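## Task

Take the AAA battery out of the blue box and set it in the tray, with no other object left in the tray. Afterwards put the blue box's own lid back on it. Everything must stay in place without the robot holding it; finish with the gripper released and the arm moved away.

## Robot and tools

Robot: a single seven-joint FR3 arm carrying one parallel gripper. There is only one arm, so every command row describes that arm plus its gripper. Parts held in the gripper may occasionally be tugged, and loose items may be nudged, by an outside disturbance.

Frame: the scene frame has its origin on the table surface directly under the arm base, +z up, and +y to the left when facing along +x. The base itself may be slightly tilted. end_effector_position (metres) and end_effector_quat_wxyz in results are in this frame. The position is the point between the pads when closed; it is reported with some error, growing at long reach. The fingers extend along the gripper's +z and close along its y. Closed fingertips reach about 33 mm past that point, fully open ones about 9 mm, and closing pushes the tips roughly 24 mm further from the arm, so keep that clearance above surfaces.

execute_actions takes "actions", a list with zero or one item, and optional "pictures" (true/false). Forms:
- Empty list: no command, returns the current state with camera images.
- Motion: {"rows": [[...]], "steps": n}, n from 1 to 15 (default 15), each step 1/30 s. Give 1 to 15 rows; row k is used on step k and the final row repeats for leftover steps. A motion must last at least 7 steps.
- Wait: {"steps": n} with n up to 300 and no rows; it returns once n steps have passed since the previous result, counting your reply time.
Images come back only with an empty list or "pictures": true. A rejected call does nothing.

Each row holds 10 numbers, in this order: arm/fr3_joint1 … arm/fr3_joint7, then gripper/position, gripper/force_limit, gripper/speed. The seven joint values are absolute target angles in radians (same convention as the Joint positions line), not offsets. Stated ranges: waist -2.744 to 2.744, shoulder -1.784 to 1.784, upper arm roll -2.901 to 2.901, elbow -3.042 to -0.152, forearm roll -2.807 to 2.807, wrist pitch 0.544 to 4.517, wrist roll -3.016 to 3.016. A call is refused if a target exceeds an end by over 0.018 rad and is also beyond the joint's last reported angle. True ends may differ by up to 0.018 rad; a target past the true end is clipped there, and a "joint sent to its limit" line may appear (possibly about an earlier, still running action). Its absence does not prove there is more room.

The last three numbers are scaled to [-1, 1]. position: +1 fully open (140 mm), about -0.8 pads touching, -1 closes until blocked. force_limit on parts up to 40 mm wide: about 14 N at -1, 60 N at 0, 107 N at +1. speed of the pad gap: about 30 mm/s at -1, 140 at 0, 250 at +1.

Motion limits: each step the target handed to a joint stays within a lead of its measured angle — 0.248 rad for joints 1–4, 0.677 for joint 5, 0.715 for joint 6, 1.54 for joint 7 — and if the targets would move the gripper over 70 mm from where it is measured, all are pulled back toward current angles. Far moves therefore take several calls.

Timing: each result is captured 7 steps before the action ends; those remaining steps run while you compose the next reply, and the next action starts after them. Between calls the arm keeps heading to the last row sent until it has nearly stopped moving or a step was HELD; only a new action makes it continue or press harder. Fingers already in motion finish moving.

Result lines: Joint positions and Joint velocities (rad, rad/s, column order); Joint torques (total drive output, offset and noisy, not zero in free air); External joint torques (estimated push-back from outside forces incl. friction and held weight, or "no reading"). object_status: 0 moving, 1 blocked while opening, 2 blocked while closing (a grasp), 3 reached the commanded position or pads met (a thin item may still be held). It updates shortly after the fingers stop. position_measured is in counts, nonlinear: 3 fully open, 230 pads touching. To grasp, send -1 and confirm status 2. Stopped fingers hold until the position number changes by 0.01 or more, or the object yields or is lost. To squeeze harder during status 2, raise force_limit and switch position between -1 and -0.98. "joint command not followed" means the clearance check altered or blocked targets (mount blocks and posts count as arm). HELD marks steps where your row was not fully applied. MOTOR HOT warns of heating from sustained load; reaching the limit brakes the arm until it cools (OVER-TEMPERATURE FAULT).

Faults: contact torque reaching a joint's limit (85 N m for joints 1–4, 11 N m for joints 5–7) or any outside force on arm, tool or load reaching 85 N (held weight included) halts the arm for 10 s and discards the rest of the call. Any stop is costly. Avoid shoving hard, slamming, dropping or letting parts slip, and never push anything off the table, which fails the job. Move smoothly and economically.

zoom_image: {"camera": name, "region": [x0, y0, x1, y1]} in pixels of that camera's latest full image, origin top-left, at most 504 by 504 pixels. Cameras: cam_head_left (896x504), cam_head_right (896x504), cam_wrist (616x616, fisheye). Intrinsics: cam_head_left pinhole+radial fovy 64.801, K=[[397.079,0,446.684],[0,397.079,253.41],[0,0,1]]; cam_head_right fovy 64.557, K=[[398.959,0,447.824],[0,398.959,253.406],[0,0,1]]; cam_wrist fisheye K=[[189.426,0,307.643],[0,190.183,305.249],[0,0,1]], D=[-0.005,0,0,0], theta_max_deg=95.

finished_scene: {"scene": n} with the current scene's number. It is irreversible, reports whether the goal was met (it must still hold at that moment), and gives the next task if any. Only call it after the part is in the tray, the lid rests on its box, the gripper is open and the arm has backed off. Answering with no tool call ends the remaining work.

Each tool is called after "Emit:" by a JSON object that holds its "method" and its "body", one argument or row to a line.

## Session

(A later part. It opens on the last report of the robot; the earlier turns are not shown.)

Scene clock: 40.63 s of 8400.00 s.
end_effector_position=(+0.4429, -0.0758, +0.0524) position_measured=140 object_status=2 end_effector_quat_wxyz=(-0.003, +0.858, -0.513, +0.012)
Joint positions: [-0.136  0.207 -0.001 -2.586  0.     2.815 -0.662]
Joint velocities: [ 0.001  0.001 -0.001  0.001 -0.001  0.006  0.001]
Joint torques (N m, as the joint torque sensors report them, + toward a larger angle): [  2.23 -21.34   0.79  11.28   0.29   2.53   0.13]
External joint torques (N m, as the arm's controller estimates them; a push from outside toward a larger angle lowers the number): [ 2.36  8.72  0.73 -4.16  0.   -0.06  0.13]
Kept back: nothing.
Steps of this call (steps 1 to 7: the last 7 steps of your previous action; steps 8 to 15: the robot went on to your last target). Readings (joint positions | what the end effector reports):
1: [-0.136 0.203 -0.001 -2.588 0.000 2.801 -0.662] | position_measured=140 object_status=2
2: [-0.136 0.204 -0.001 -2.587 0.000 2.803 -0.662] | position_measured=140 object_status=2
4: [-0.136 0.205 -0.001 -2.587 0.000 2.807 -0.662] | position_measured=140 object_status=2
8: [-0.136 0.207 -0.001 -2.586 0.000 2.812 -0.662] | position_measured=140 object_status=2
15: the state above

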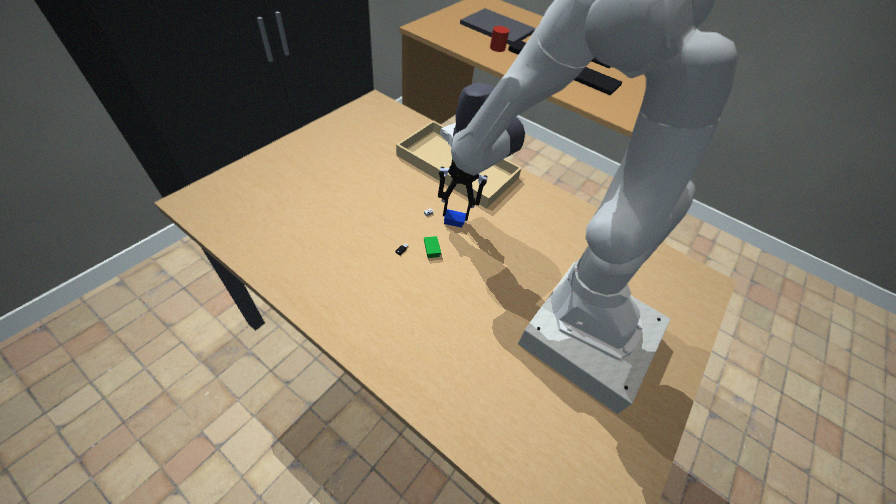

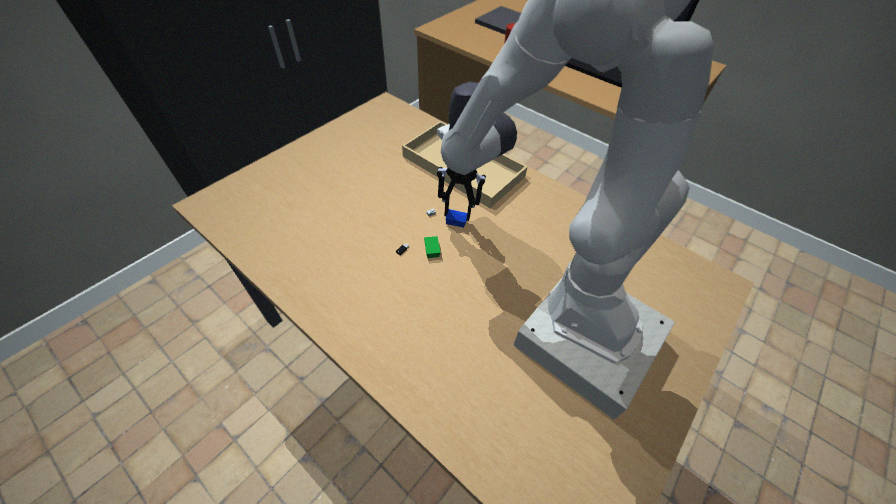

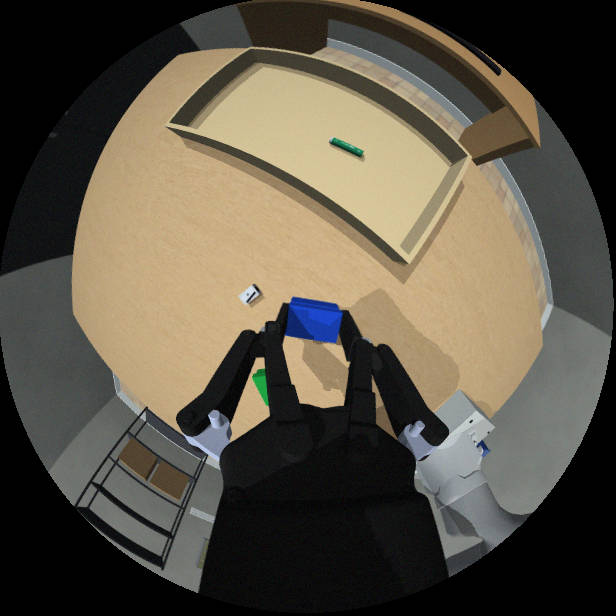

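Emit:
{"method": "execute_actions", "body": {
  "actions": [
    {"rows":[[-0.136,0.195,0,-2.587,0,2.79,-0.662,-1,-0.3,0.3],[-0.136,0.195,0,-2.587,0,2.79,-0.662,-1,-0.3,0.3],[-0.136,0.195,0,-2.587,0,2.785,-0.662,-1,-0.3,0.3],[-0.136,0.195,0,-2.587,0,2.785,-0.662,-1,-0.3,0.3],[-0.136,0.195,0,-2.587,0,2.78,-0.662,-1,-0.3,0.3],[-0.143,0.199,0,-2.575,0,2.776,-0.669,-1,-0.3,0.3]],"steps":15}
  ]
}}

Emit:
{"method": "execute_actions", "body": {
  "actions": [
    {"steps":15}
  ],
  "pictures": true
}}

Emit:
{"method": "zoom_image", "body": {
  "camera": "cam_wrist",
  "region": [260,270,370,360]
}}

Scene clock: 42.50 s of 8400.00 s.
end_effector_position=(+0.4419, -0.0767, +0.0561) position_measured=140 object_status=2 end_effector_quat_wxyz=(-0.001, +0.858, -0.514, +0.007)
Joint positions: [-0.138  0.198 -0.    -2.58   0.     2.79  -0.663]
Joint velocities: [-0.03   0.    -0.     0.051 -0.001 -0.066 -0.007]
Joint torques (N m, as the joint torque sensors report them, + toward a larger angle): [ -0.21 -29.38   0.37  14.44   0.22   2.13  -0.27]
External joint torques (N m, as the arm's controller estimates them; a push from outside toward a larger angle lowers the number): [-0.45  0.45  0.05 -0.7  -0.05 -0.36 -0.27]
Steps of this call (steps 1 to 15: the robot went on to your last target; steps 16 to 48: nothing new was sent; steps 49 to 56: the first 8 steps of this action). Readings (joint positions | what the end effector reports):
49: [-0.136 0.206 -0.001 -2.586 0.000 2.813 -0.662] | position_measured=140 object_status=2
50: [-0.136 0.202 -0.001 -2.586 0.000 2.810 -0.662] | position_measured=140 object_status=2
52: [-0.136 0.198 -0.001 -2.586 0.000 2.803 -0.662] | position_measured=140 object_status=2
56: the state above

Scene clock: 43.00 s of 8400.00 s.
end_effector_position=(+0.4405, -0.0773, +0.0562) position_measured=140 object_status=2 end_effector_quat_wxyz=(-0.000, +0.858, -0.514, +0.003)
Joint positions: [-0.14   0.198 -0.    -2.577  0.     2.779 -0.665]
Joint velocities: [ 0.     0.001  0.     0.002  0.    -0.003 -0.002]
Joint torques (N m, as the joint torque sensors report them, + toward a larger angle): [ -0.93 -28.79  -0.22  16.5    0.31   2.31  -0.28]
External joint torques (N m, as the arm's controller estimates them; a push from outside toward a larger angle lowers the number): [-0.84  1.22 -0.32  0.82  0.   -0.24 -0.28]
Kept back: nothing.
Steps of this call (steps 1 to 7: the last 7 steps of your previous action; steps 8 to 15: the robot went on to your last target). Readings (joint positions | what the end effector reports):
1: [-0.139 0.198 -0.000 -2.579 0.000 2.788 -0.663] | position_measured=140 object_status=2
2: [-0.140 0.198 -0.000 -2.578 0.000 2.786 -0.664] | position_measured=140 object_status=2
4: [-0.140 0.198 -0.000 -2.577 0.000 2.784 -0.664] | position_measured=140 object_status=2
8: [-0.140 0.198 -0.000 -2.577 0.000 2.781 -0.665] | position_measured=140 object_status=2
15: the state above

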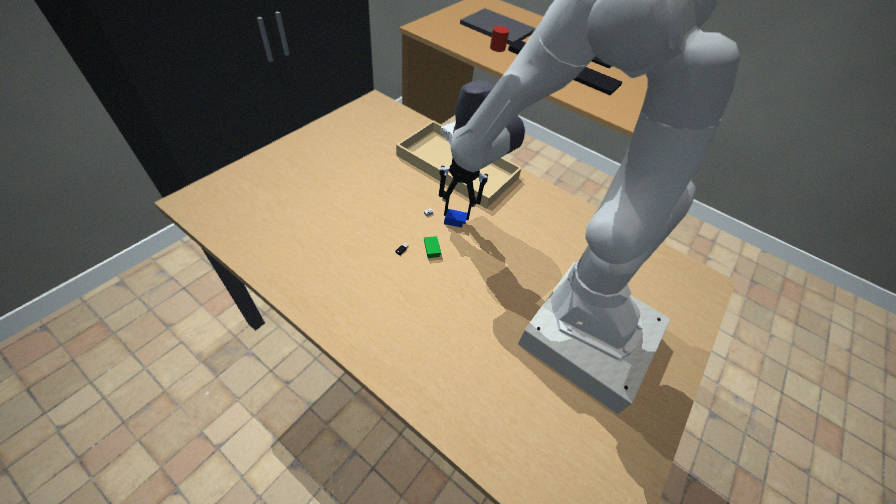

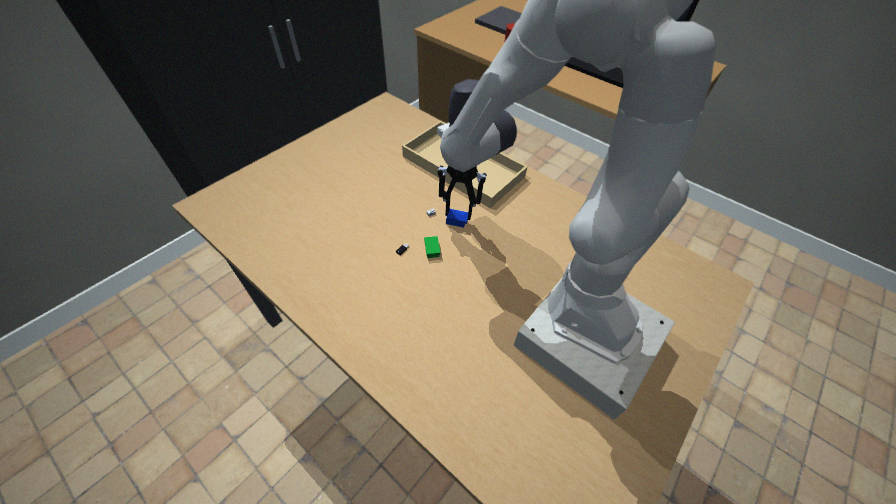

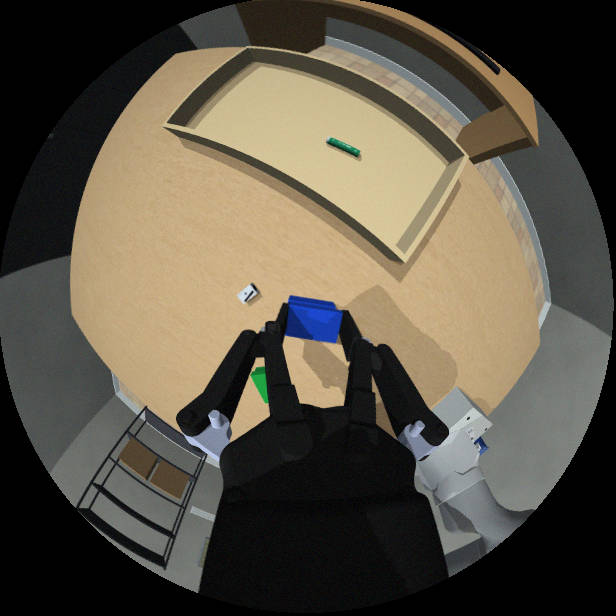

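Region (260, 270, 370, 360) of cam_wrist's 616x616 image, scaled by 4.582, with more detail than that image has; it fills the top 412 rows of this view, and the rest is white.

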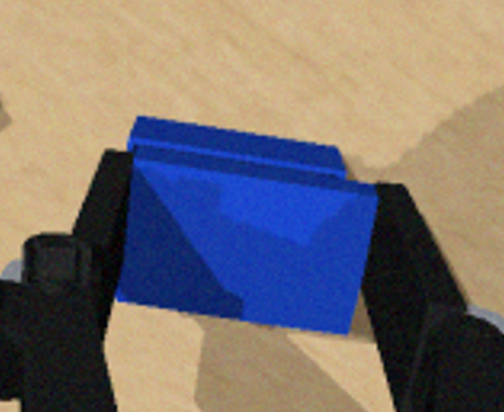

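Emit:
{"method": "execute_actions", "body": {
  "actions": [
    {"rows":[[-0.143,0.203,0,-2.568,0,2.776,-0.669,-1,-0.3,0.3],[-0.143,0.203,0,-2.568,0,2.776,-0.669,-1,-0.3,0.3],[-0.143,0.2055,0,-2.562,0,2.771,-0.669,-1,-0.3,0.3]],"steps":12}
  ]
}}

Emit:
{"method": "execute_actions", "body": {
  "actions": [
    {"steps":15}
  ],
  "pictures": true
}}

Emit:
{"method": "zoom_image", "body": {
  "camera": "cam_wrist",
  "region": [260,270,370,360]
}}

Emit:
{"method": "zoom_image", "body": {
  "camera": "cam_head_left",
  "region": [420,180,500,250]
}}

Scene clock: 43.80 s of 8400.00 s.
end_effector_position=(+0.4443, -0.0780, +0.0568) position_measured=140 object_status=2 end_effector_quat_wxyz=(-0.000, +0.858, -0.514, +0.005)
Joint positions: [-0.14   0.203 -0.    -2.567  0.     2.776 -0.666]
Joint velocities: [-0.001  0.014 -0.     0.046  0.001 -0.013 -0.001]
Joint torques (N m, as the joint torque sensors report them, + toward a larger angle): [ -1.22 -29.     0.2   15.63   0.32   2.11  -0.3 ]
External joint torques (N m, as the arm's controller estimates them; a push from outside toward a larger angle lowers the number): [-1.1   1.24  0.12  0.28  0.02 -0.37 -0.3 ]
Steps of this call (steps 1 to 15: the robot went on to your last target; steps 16 to 19: nothing new was sent; steps 20 to 24: the first 5 steps of this action). Readings (joint positions | what the end effector reports):
20: [-0.140 0.198 -0.000 -2.576 0.000 2.778 -0.666] | position_measured=140 object_status=2
21: [-0.140 0.200 -0.000 -2.574 0.000 2.778 -0.666] | position_measured=140 object_status=2
23: [-0.140 0.202 -0.000 -2.569 0.000 2.777 -0.666] | position_measured=140 object_status=2
24: the state above

Scene clock: 44.30 s of 8400.00 s.
end_effector_position=(+0.4449, -0.0781, +0.0569) position_measured=140 object_status=2 end_effector_quat_wxyz=(-0.000, +0.858, -0.514, +0.004)
Joint positions: [-0.14   0.204 -0.    -2.564  0.     2.774 -0.666]
Joint velocities: [-0.    -0.     0.    -0.    -0.002 -0.001  0.   ]
Joint torques (N m, as the joint torque sensors report them, + toward a larger angle): [ -0.64 -28.99   0.11  15.56   0.3    2.22  -0.26]
External joint torques (N m, as the arm's controller estimates them; a push from outside toward a larger angle lowers the number): [-0.61  1.4  -0.05 -0.28  0.   -0.34 -0.26]
Kept back: nothing.
Steps of this call (steps 1 to 7: the last 7 steps of your previous action; steps 8 to 15: the robot went on to your last target). Readings (joint positions | what the end effector reports):
1: [-0.140 0.203 -0.000 -2.566 0.000 2.776 -0.666] | position_measured=140 object_status=2
2: [-0.140 0.203 -0.000 -2.565 0.000 2.776 -0.666] | position_measured=140 object_status=2
4: [-0.140 0.204 -0.000 -2.564 0.000 2.775 -0.666] | position_measured=140 object_status=2
8: [-0.140 0.204 -0.000 -2.564 0.000 2.774 -0.666] | position_measured=140 object_status=2
15: the state above
The arm was judged still, so your last target was given up. Only a new action makes it travel on or press farther. Fingers that are still opening or closing keep moving.

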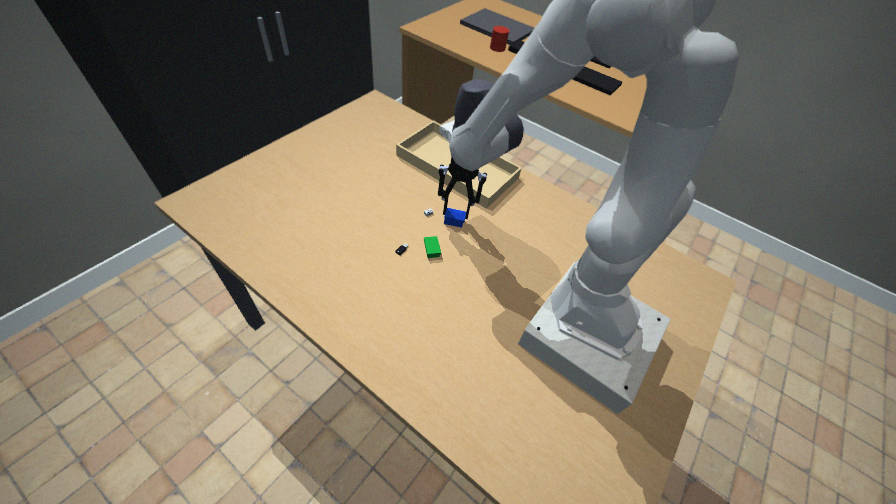

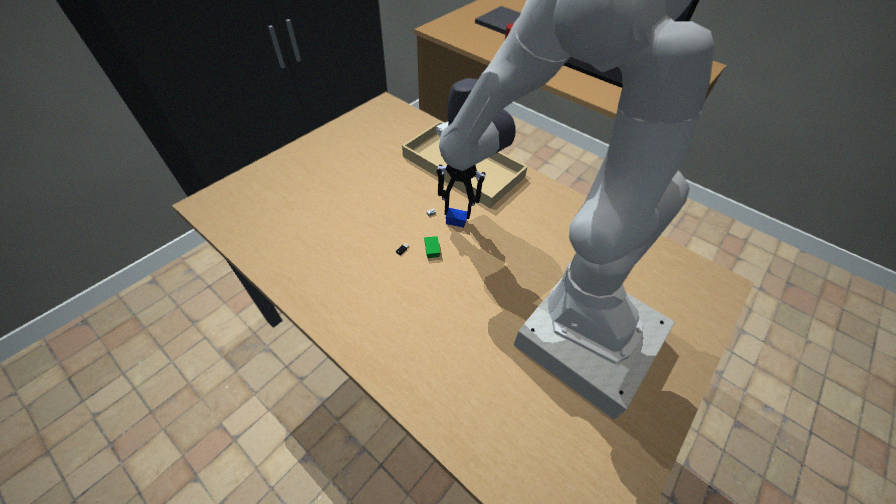

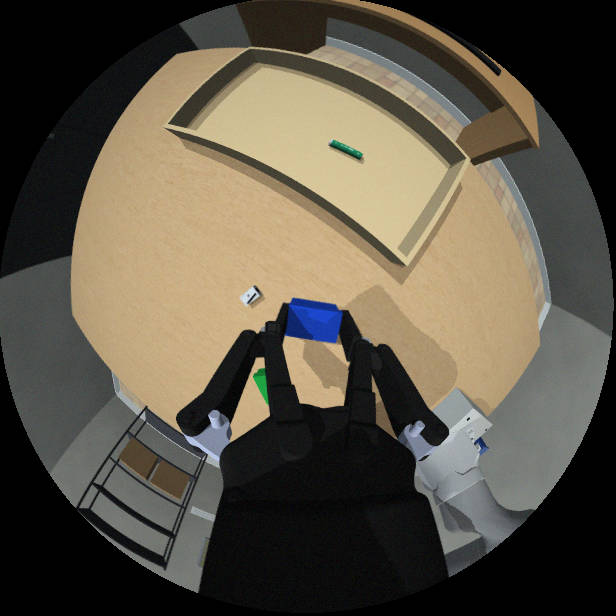

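Region (260, 270, 370, 360) of cam_wrist's 616x616 image, scaled by 4.582, with more detail than that image has; it fills the top 412 rows of this view, and the rest is white.

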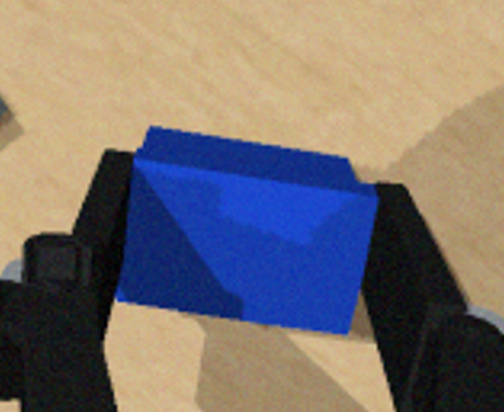

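Region (420, 180, 500, 250) of cam_head_left's 896x504 image, scaled by 6.300, with more detail than that image has; it fills the top 441 rows of this view, and the rest is white.

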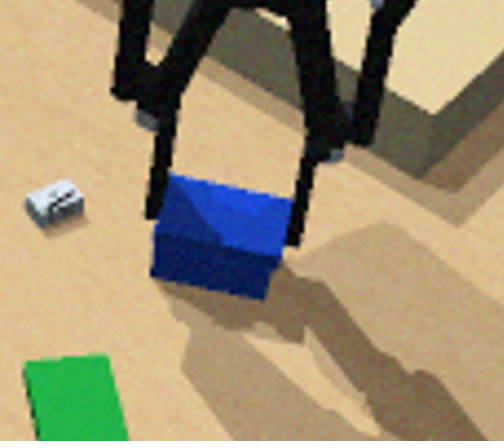

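Emit:
{"method": "execute_actions", "body": {
  "actions": [
    {"rows":[[-0.141,0.208,0,-2.56,0,2.774,-0.669,-1,-0.3,0.3],[-0.141,0.208,0,-2.56,0,2.774,-0.669,-1,-0.3,0.3],[-0.141,0.212,0,-2.56,0,2.777,-0.669,-1,-0.3,0.3],[-0.141,0.212,0,-2.56,0,2.777,-0.669,-1,-0.3,0.3],[-0.141,0.216,0,-2.56,0,2.781,-0.669,-1,-0.3,0.3],[-0.141,0.216,0,-2.56,0,2.781,-0.669,-1,-0.3,0.3],[-0.141,0.22,0,-2.56,0,2.785,-0.669,-1,-0.3,0.3],[-0.141,0.22,0,-2.56,0,2.785,-0.669,-1,-0.3,0.3],[-0.141,0.224,0,-2.56,0,2.789,-0.669,-1,-0.3,0.3],[-0.141,0.224,0,-2.56,0,2.789,-0.669,-1,-0.3,0.3],[-0.141,0.228,0,-2.56,0,2.793,-0.669,-1,-0.3,0.3]],"steps":15}
  ]
}}

Emit:
{"method": "execute_actions", "body": {
  "actions": [
    {"steps":15}
  ],
  "pictures": true
}}

Emit:
{"method": "zoom_image", "body": {
  "camera": "cam_wrist",
  "region": [260,270,370,360]
}}

Scene clock: 45.20 s of 8400.00 s.
end_effector_position=(+0.4437, -0.0779, +0.0530) position_measured=140 object_status=2 end_effector_quat_wxyz=(+0.001, +0.858, -0.514, +0.002)
Joint positions: [-0.14   0.215 -0.    -2.562  0.     2.778 -0.666]
Joint velocities: [-0.002  0.058 -0.001  0.    -0.     0.027 -0.001]
Joint torques (N m, as the joint torque sensors report them, + toward a larger angle): [  0.78 -31.06  -0.37  15.71   0.34   3.06  -0.13]
External joint torques (N m, as the arm's controller estimates them; a push from outside toward a larger angle lowers the number): [ 1.    0.03 -0.35 -0.02  0.03  0.47 -0.13]
Steps of this call (steps 1 to 19: nothing new was sent; steps 20 to 27: the first 8 steps of this action). Readings (joint positions | what the end effector reports):
20: [-0.140 0.204 -0.000 -2.563 0.000 2.774 -0.666] | position_measured=140 object_status=2
21: [-0.140 0.205 -0.000 -2.563 0.000 2.774 -0.666] | position_measured=140 object_status=2
23: [-0.140 0.207 -0.000 -2.562 0.000 2.774 -0.666] | position_measured=140 object_status=2
27: the state above

Scene clock: 45.70 s of 8400.00 s.
end_effector_position=(+0.4476, -0.0786, +0.0525) position_measured=140 object_status=2 end_effector_quat_wxyz=(-0.001, +0.858, -0.514, +0.007)
Joint positions: [-0.14   0.22  -0.    -2.559  0.     2.791 -0.666]
Joint velocities: [-0.001  0.001 -0.001 -0.    -0.     0.005  0.   ]
Joint torques (N m, as the joint torque sensors report them, + toward a larger angle): [  0.19 -26.03  -0.27  13.73   0.3    2.79  -0.2 ]
External joint torques (N m, as the arm's controller estimates them; a push from outside toward a larger angle lowers the number): [ 0.37  4.62 -0.3  -1.85  0.    0.23 -0.2 ]
Kept back: nothing.
Steps of this call (steps 1 to 7: the last 7 steps of your previous action; steps 8 to 15: the robot went on to your last target). Readings (joint positions | what the end effector reports):
1: [-0.140 0.216 -0.000 -2.562 0.000 2.779 -0.666] | position_measured=140 object_status=2
2: [-0.140 0.217 -0.000 -2.561 0.000 2.781 -0.666] | position_measured=140 object_status=2
4: [-0.140 0.218 -0.000 -2.560 0.000 2.784 -0.666] | position_measured=140 object_status=2
8: [-0.140 0.220 -0.000 -2.559 0.000 2.788 -0.666] | position_measured=140 object_status=2
15: the state above

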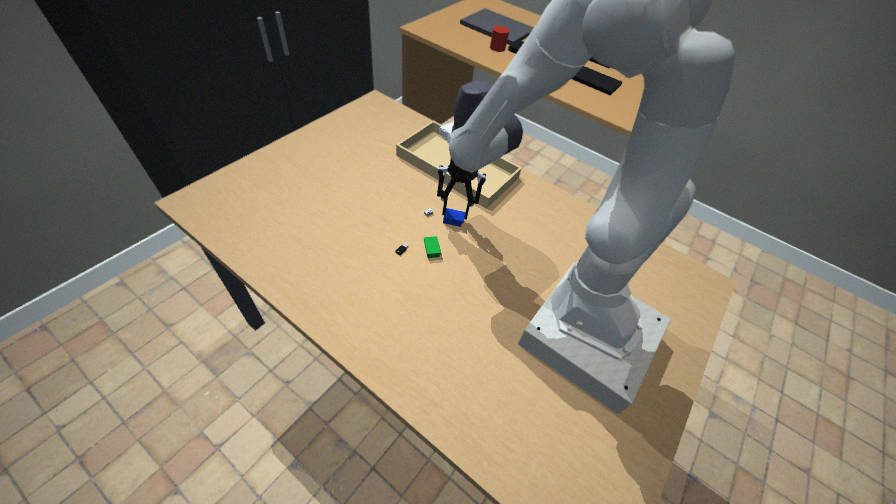

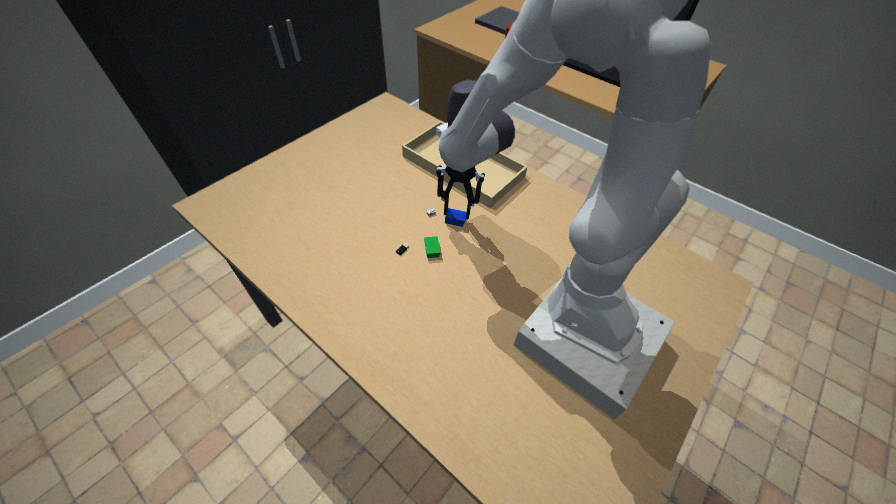

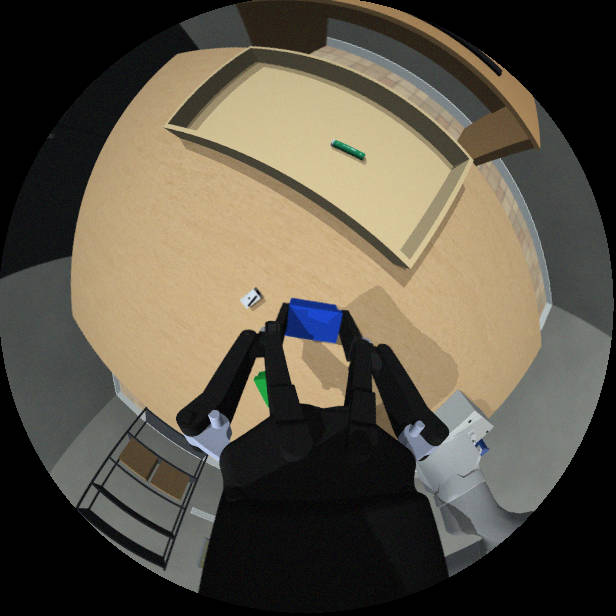

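Region (260, 270, 370, 360) of cam_wrist's 616x616 image, scaled by 4.582, with more detail than that image has; it fills the top 412 rows of this view, and the rest is white.

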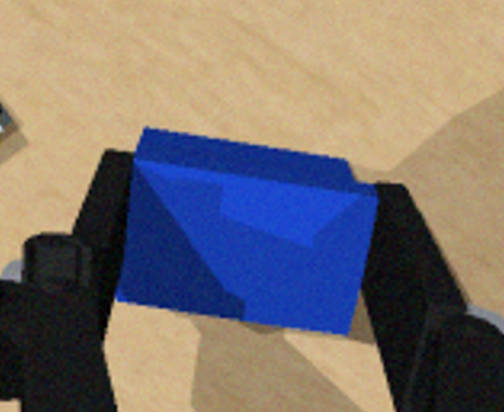

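Emit:
{"method": "execute_actions", "body": {
  "actions": [
    {"rows":[[-0.141,0.208,0,-2.56,0,2.775,-0.669,-1,-0.3,0.3],[-0.141,0.208,0,-2.56,0,2.772,-0.669,-1,-0.3,0.3],[-0.141,0.208,0,-2.56,0,2.77,-0.669,-1,-0.3,0.3],[-0.141,0.208,0,-2.56,0,2.768,-0.669,-1,-0.3,0.3],[-0.141,0.208,0,-2.56,0,2.768,-0.669,-1,-0.3,0.3],[-0.137,0.212,0,-2.551,0,2.768,-0.665,-1,-0.3,0.3]],"steps":15}
  ]
}}

Emit:
{"method": "execute_actions", "body": {
  "actions": [
    {"steps":18}
  ],
  "pictures": true
}}

Emit:
{"method": "zoom_image", "body": {
  "camera": "cam_wrist",
  "region": [260,270,370,360]
}}

Scene clock: 46.53 s of 8400.00 s.
end_effector_position=(+0.4488, -0.0786, +0.0567) position_measured=140 object_status=2 end_effector_quat_wxyz=(-0.001, +0.858, -0.514, +0.006)
Joint positions: [-0.14   0.211 -0.    -2.555  0.     2.776 -0.666]
Joint velocities: [ 0.003  0.001 -0.001  0.035  0.001 -0.028 -0.002]
Joint torques (N m, as the joint torque sensors report them, + toward a larger angle): [  1.82 -29.41  -0.05  15.87   0.3    2.05   0.06]
External joint torques (N m, as the arm's controller estimates them; a push from outside toward a larger angle lowers the number): [ 2.05  0.81 -0.05  0.54 -0.02 -0.42  0.06]
Steps of this call (steps 1 to 15: the robot went on to your last target; steps 16 to 17: nothing new was sent; steps 18 to 25: the first 8 steps of this action). Readings (joint positions | what the end effector reports):
18: [-0.140 0.219 -0.000 -2.559 0.000 2.790 -0.666] | position_measured=140 object_status=2
19: [-0.140 0.216 -0.000 -2.559 0.000 2.787 -0.666] | position_measured=140 object_status=2
21: [-0.140 0.212 -0.000 -2.559 0.000 2.782 -0.666] | position_measured=140 object_status=2
25: the state above

Scene clock: 47.13 s of 8400.00 s.
end_effector_position=(+0.4487, -0.0784, +0.0570) position_measured=140 object_status=2 end_effector_quat_wxyz=(-0.001, +0.858, -0.513, +0.005)
Joint positions: [-0.14   0.211 -0.    -2.553  0.     2.771 -0.666]
Joint velocities: [-0.001  0.     0.001  0.     0.    -0.002  0.002]
Joint torques (N m, as the joint torque sensors report them, + toward a larger angle): [  2.5  -28.59  -0.61  15.88   0.32   2.25   0.04]
External joint torques (N m, as the arm's controller estimates them; a push from outside toward a larger angle lowers the number): [ 2.51  1.93 -0.8   0.07  0.02 -0.28  0.04]
Kept back: nothing.
Steps of this call (steps 1 to 7: the last 7 steps of your previous action; steps 8 to 15: the robot went on to your last target; steps 16 to 18: nothing new was sent). Readings (joint positions | what the end effector reports):
1: [-0.140 0.211 -0.000 -2.554 0.000 2.775 -0.666] | position_measured=140 object_status=2
2: [-0.140 0.211 -0.000 -2.554 0.000 2.774 -0.666] | position_measured=140 object_status=2
4: [-0.140 0.211 -0.000 -2.553 0.000 2.773 -0.666] | position_measured=140 object_status=2
8: [-0.140 0.211 -0.000 -2.553 0.000 2.772 -0.666] | position_measured=140 object_status=2
18: the state above
The arm was judged still, so your last target was given up. Only a new action makes it travel on or press farther. Fingers that are still opening or closing keep moving.

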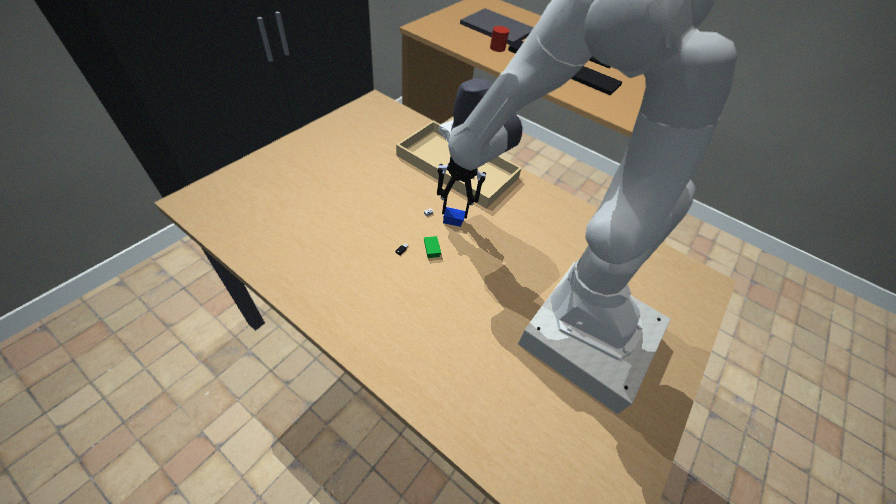

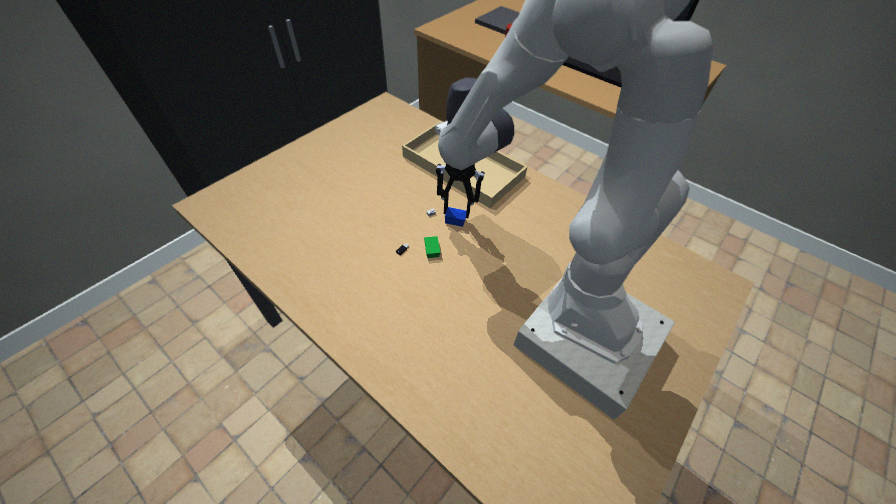

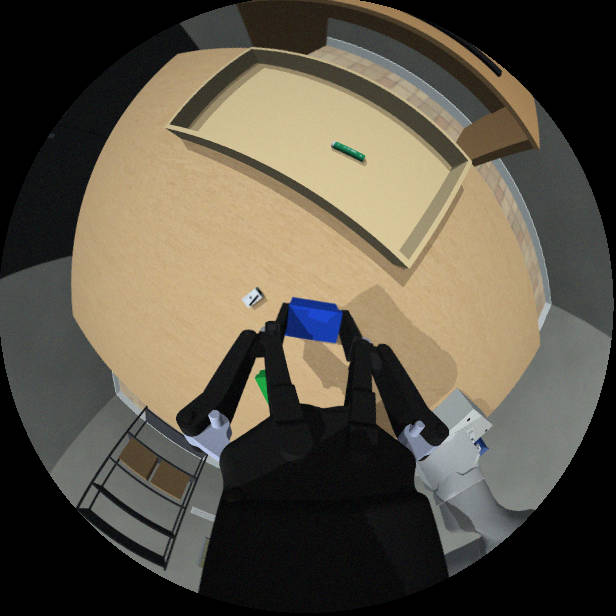

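Region (260, 270, 370, 360) of cam_wrist's 616x616 image, scaled by 4.582, with more detail than that image has; it fills the top 412 rows of this view, and the rest is white.

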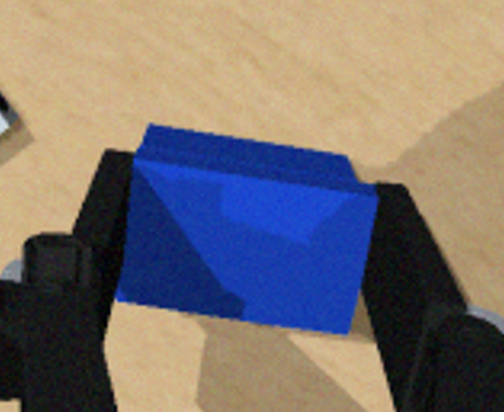

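Emit:
{"method": "execute_actions", "body": {
  "actions": [
    {"rows":[[-0.138,0.214,0,-2.546,0,2.765,-0.665,-1,-0.3,0.3]],"steps":15}
  ]
}}

Emit:
{"method": "execute_actions", "body": {
  "actions": [
    {"rows":[[-0.138,0.217,0,-2.546,0,2.768,-0.665,-1,-0.3,0.3],[-0.138,0.217,0,-2.546,0,2.768,-0.665,-1,-0.3,0.3],[-0.138,0.217,0,-2.546,0,2.768,-0.665,-1,-0.3,0.3],[-0.138,0.22,0,-2.546,0,2.771,-0.665,-1,-0.3,0.3],[-0.138,0.22,0,-2.546,0,2.771,-0.665,-1,-0.3,0.3],[-0.138,0.22,0,-2.546,0,2.771,-0.665,-1,-0.3,0.3],[-0.138,0.223,0,-2.546,0,2.774,-0.665,-1,-0.3,0.3],[-0.138,0.223,0,-2.546,0,2.774,-0.665,-1,-0.3,0.3],[-0.138,0.223,0,-2.546,0,2.774,-0.665,-1,-0.3,0.3],[-0.138,0.226,0,-2.546,0,2.777,-0.665,-1,-0.3,0.3]],"steps":15}
  ]
}}

Emit:
{"method": "execute_actions", "body": {
  "actions": [
    {"steps":15}
  ],
  "pictures": true
}}

Emit:
{"method": "zoom_image", "body": {
  "camera": "cam_wrist",
  "region": [260,270,370,360]
}}

Scene clock: 48.07 s of 8400.00 s.
end_effector_position=(+0.4504, -0.0787, +0.0575) position_measured=140 object_status=2 end_effector_quat_wxyz=(-0.001, +0.858, -0.513, +0.005)
Joint positions: [-0.14   0.212 -0.    -2.548  0.     2.768 -0.666]
Joint velocities: [-0.002  0.001 -0.     0.003 -0.001 -0.004 -0.   ]
Joint torques (N m, as the joint torque sensors report them, + toward a larger angle): [  1.59 -29.15   0.35  17.14   0.32   2.29   0.  ]
External joint torques (N m, as the arm's controller estimates them; a push from outside toward a larger angle lowers the number): [ 1.74  1.49  0.3   1.31  0.   -0.24  0.  ]
Steps of this call (steps 1 to 20: nothing new was sent; steps 21 to 28: the first 8 steps of this action). Readings (joint positions | what the end effector reports):
21: [-0.140 0.211 -0.000 -2.552 0.000 2.770 -0.666] | position_measured=140 object_status=2
22: [-0.140 0.212 -0.000 -2.551 0.000 2.769 -0.666] | position_measured=140 object_status=2
24: [-0.140 0.212 -0.000 -2.549 0.000 2.769 -0.666] | position_measured=140 object_status=2
28: the state above

Scene clock: 48.57 s of 8400.00 s.
end_effector_position=(+0.4486, -0.0784, +0.0546) position_measured=140 object_status=2 end_effector_quat_wxyz=(+0.000, +0.858, -0.513, +0.002)
Joint positions: [-0.14   0.219 -0.    -2.548  0.     2.769 -0.666]
Joint velocities: [ 0.001  0.032  0.    -0.     0.     0.013 -0.001]
Joint torques (N m, as the joint torque sensors report them, + toward a larger angle): [  1.84 -29.36   0.12  16.2    0.28   3.2   -0.01]
External joint torques (N m, as the arm's controller estimates them; a push from outside toward a larger angle lowers the number): [ 1.8   1.72 -0.12  0.44 -0.02  0.64 -0.01]
Steps of this call (steps 1 to 7: the last 7 steps of your previous action; steps 8 to 15: the first 8 steps of this action). Readings (joint positions | what the end effector reports):
8: [-0.140 0.213 -0.000 -2.548 0.000 2.768 -0.666] | position_measured=140 object_status=2
9: [-0.140 0.213 -0.000 -2.548 0.000 2.768 -0.666] | position_measured=140 object_status=2
11: [-0.140 0.215 -0.000 -2.548 0.000 2.768 -0.666] | position_measured=140 object_status=2
15: the state above

Scene clock: 49.07 s of 8400.00 s.
end_effector_position=(+0.4484, -0.0784, +0.0527) position_measured=140 object_status=2 end_effector_quat_wxyz=(+0.000, +0.858, -0.513, +0.002)
Joint positions: [-0.14   0.224 -0.    -2.548  0.     2.774 -0.666]
Joint velocities: [-0.     0.001 -0.     0.001  0.001  0.003  0.   ]
Joint torques (N m, as the joint torque sensors report them, + toward a larger angle): [  1.92 -30.31   0.02  15.3    0.36   2.93  -0.07]
External joint torques (N m, as the arm's controller estimates them; a push from outside toward a larger angle lowers the number): [ 2.    0.56 -0.11 -0.41  0.05  0.4  -0.07]
Kept back: nothing.
Steps of this call (steps 1 to 7: the last 7 steps of your previous action; steps 8 to 15: the robot went on to your last target). Readings (joint positions | what the end effector reports):
1: [-0.140 0.220 -0.000 -2.548 0.000 2.769 -0.666] | position_measured=140 object_status=2
2: [-0.140 0.221 -0.000 -2.548 0.000 2.770 -0.666] | position_measured=140 object_status=2
4: [-0.140 0.223 -0.000 -2.548 0.000 2.772 -0.666] | position_measured=140 object_status=2
8: [-0.140 0.224 -0.000 -2.548 0.000 2.773 -0.666] | position_measured=140 object_status=2
15: the state above
The arm was judged still, so your last target was given up. Only a new action makes it travel on or press farther. Fingers that are still opening or closing keep moving.

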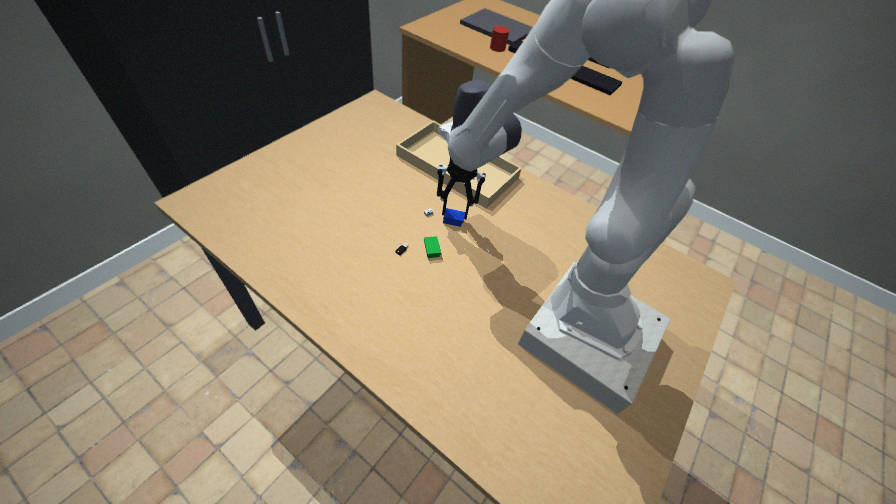

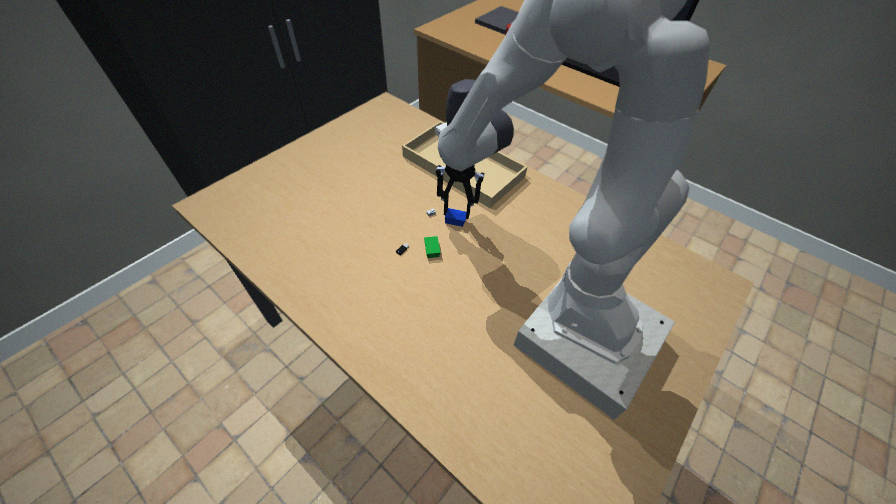

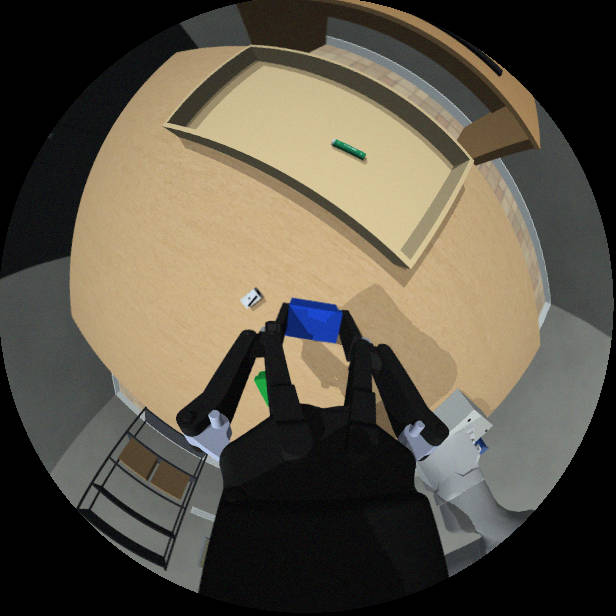

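Region (260, 270, 370, 360) of cam_wrist's 616x616 image, scaled by 4.582, with more detail than that image has; it fills the top 412 rows of this view, and the rest is white.

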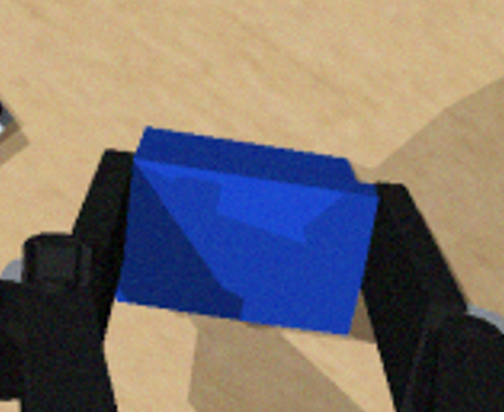

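Emit:
{"method": "execute_actions", "body": {
  "actions": [
    {"rows":[[-0.138,0.221,0,-2.546,0,2.774,-0.665,-1,-0.3,0.3],[-0.138,0.221,0,-2.546,0,2.774,-0.665,-1,-0.3,0.3],[-0.138,0.221,0,-2.546,0,2.774,-0.665,-1,-0.3,0.3],[-0.138,0.225,0,-2.538,0,2.772,-0.665,-1,-0.3,0.3]],"steps":15}
  ]
}}

Emit:
{"method": "execute_actions", "body": {
  "actions": [
    {"steps":15}
  ],
  "pictures": true
}}

Emit:
{"method": "zoom_image", "body": {
  "camera": "cam_wrist",
  "region": [260,270,370,360]
}}

Scene clock: 49.73 s of 8400.00 s.
end_effector_position=(+0.4529, -0.0792, +0.0550) position_measured=140 object_status=2 end_effector_quat_wxyz=(-0.001, +0.858, -0.513, +0.006)
Joint positions: [-0.14   0.224 -0.    -2.541  0.     2.774 -0.666]
Joint velocities: [ 0.     0.001 -0.     0.016 -0.    -0.    -0.   ]
Joint torques (N m, as the joint torque sensors report them, + toward a larger angle): [  1.27 -29.96   0.18  14.99   0.27   2.35   0.  ]
External joint torques (N m, as the arm's controller estimates them; a push from outside toward a larger angle lowers the number): [ 1.35  0.68  0.06 -0.46 -0.04 -0.12  0.  ]
Steps of this call (steps 1 to 12: nothing new was sent; steps 13 to 20: the first 8 steps of this action). Readings (joint positions | what the end effector reports):
13: [-0.140 0.224 -0.000 -2.548 0.000 2.774 -0.666] | position_measured=140 object_status=2
14: [-0.140 0.224 -0.000 -2.548 0.000 2.774 -0.666] | position_measured=140 object_status=2
16: [-0.140 0.224 -0.000 -2.546 0.000 2.774 -0.666] | position_measured=140 object_status=2
20: the state above

Scene clock: 50.23 s of 8400.00 s.
end_effector_position=(+0.4534, -0.0793, +0.0553) position_measured=140 object_status=2 end_effector_quat_wxyz=(-0.001, +0.858, -0.513, +0.006)
Joint positions: [-0.14   0.224 -0.    -2.54   0.     2.774 -0.666]
Joint velocities: [-0.    -0.001 -0.001  0.001  0.001  0.    -0.   ]
Joint torques (N m, as the joint torque sensors report them, + toward a larger angle): [  1.46 -29.81   0.08  15.91   0.24   2.29  -0.11]
External joint torques (N m, as the arm's controller estimates them; a push from outside toward a larger angle lowers the number): [ 1.53  1.27 -0.06 -0.01 -0.07 -0.27 -0.11]
Kept back: nothing.
Steps of this call (steps 1 to 7: the last 7 steps of your previous action; steps 8 to 15: the robot went on to your last target). Readings (joint positions | what the end effector reports):
1: [-0.140 0.224 -0.000 -2.540 0.000 2.774 -0.666] | position_measured=140 object_status=2
2: [-0.140 0.224 -0.000 -2.540 0.000 2.774 -0.666] | position_measured=140 object_status=2
4: [-0.140 0.224 -0.000 -2.540 0.000 2.774 -0.666] | position_measured=140 object_status=2
8: [-0.140 0.224 -0.000 -2.540 0.000 2.774 -0.666] | position_measured=140 object_status=2
15: the state above
The arm was judged still, so your last target was given up. Only a new action makes it travel on or press farther. Fingers that are still opening or closing keep moving.

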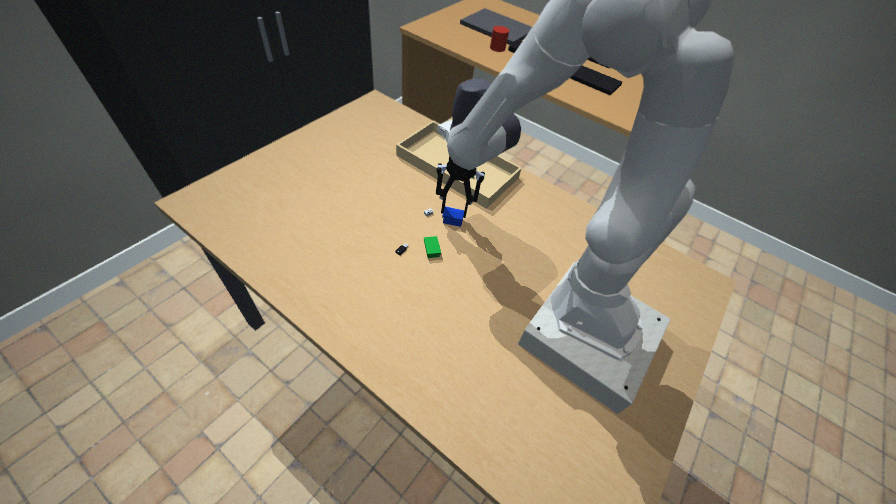

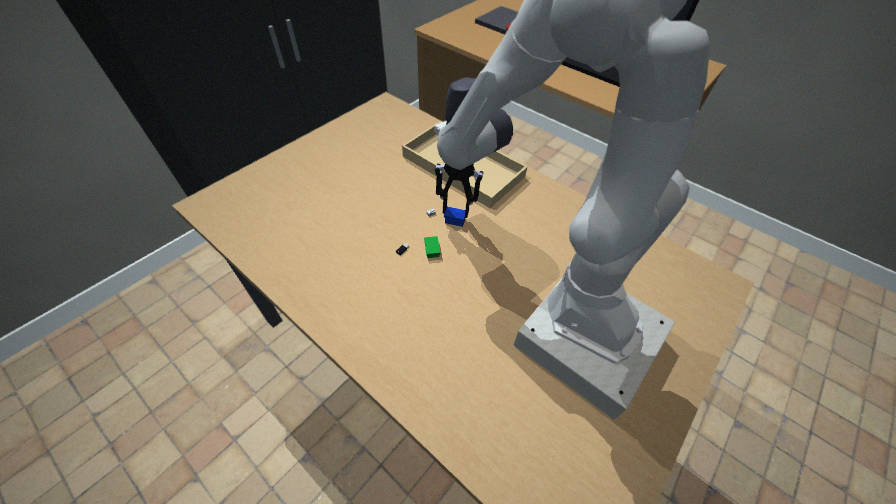

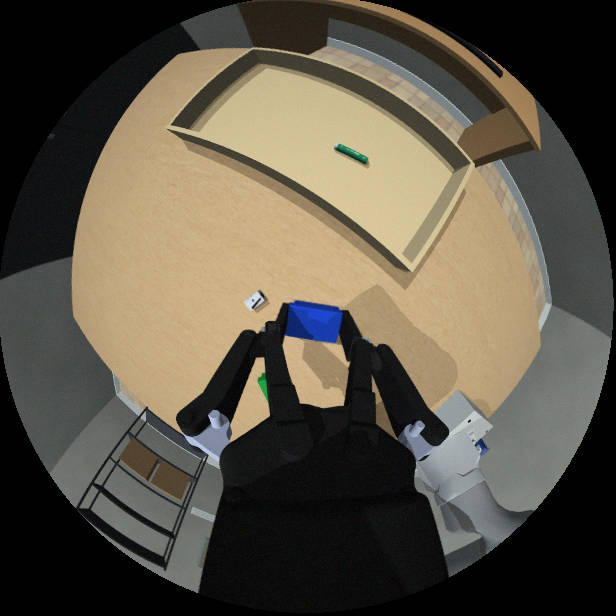

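Region (260, 270, 370, 360) of cam_wrist's 616x616 image, scaled by 4.582, with more detail than that image has; it fills the top 412 rows of this view, and the rest is white.

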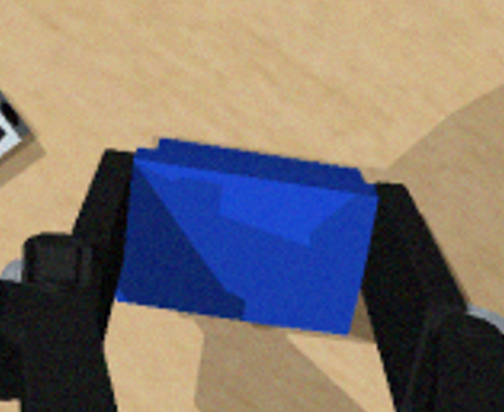

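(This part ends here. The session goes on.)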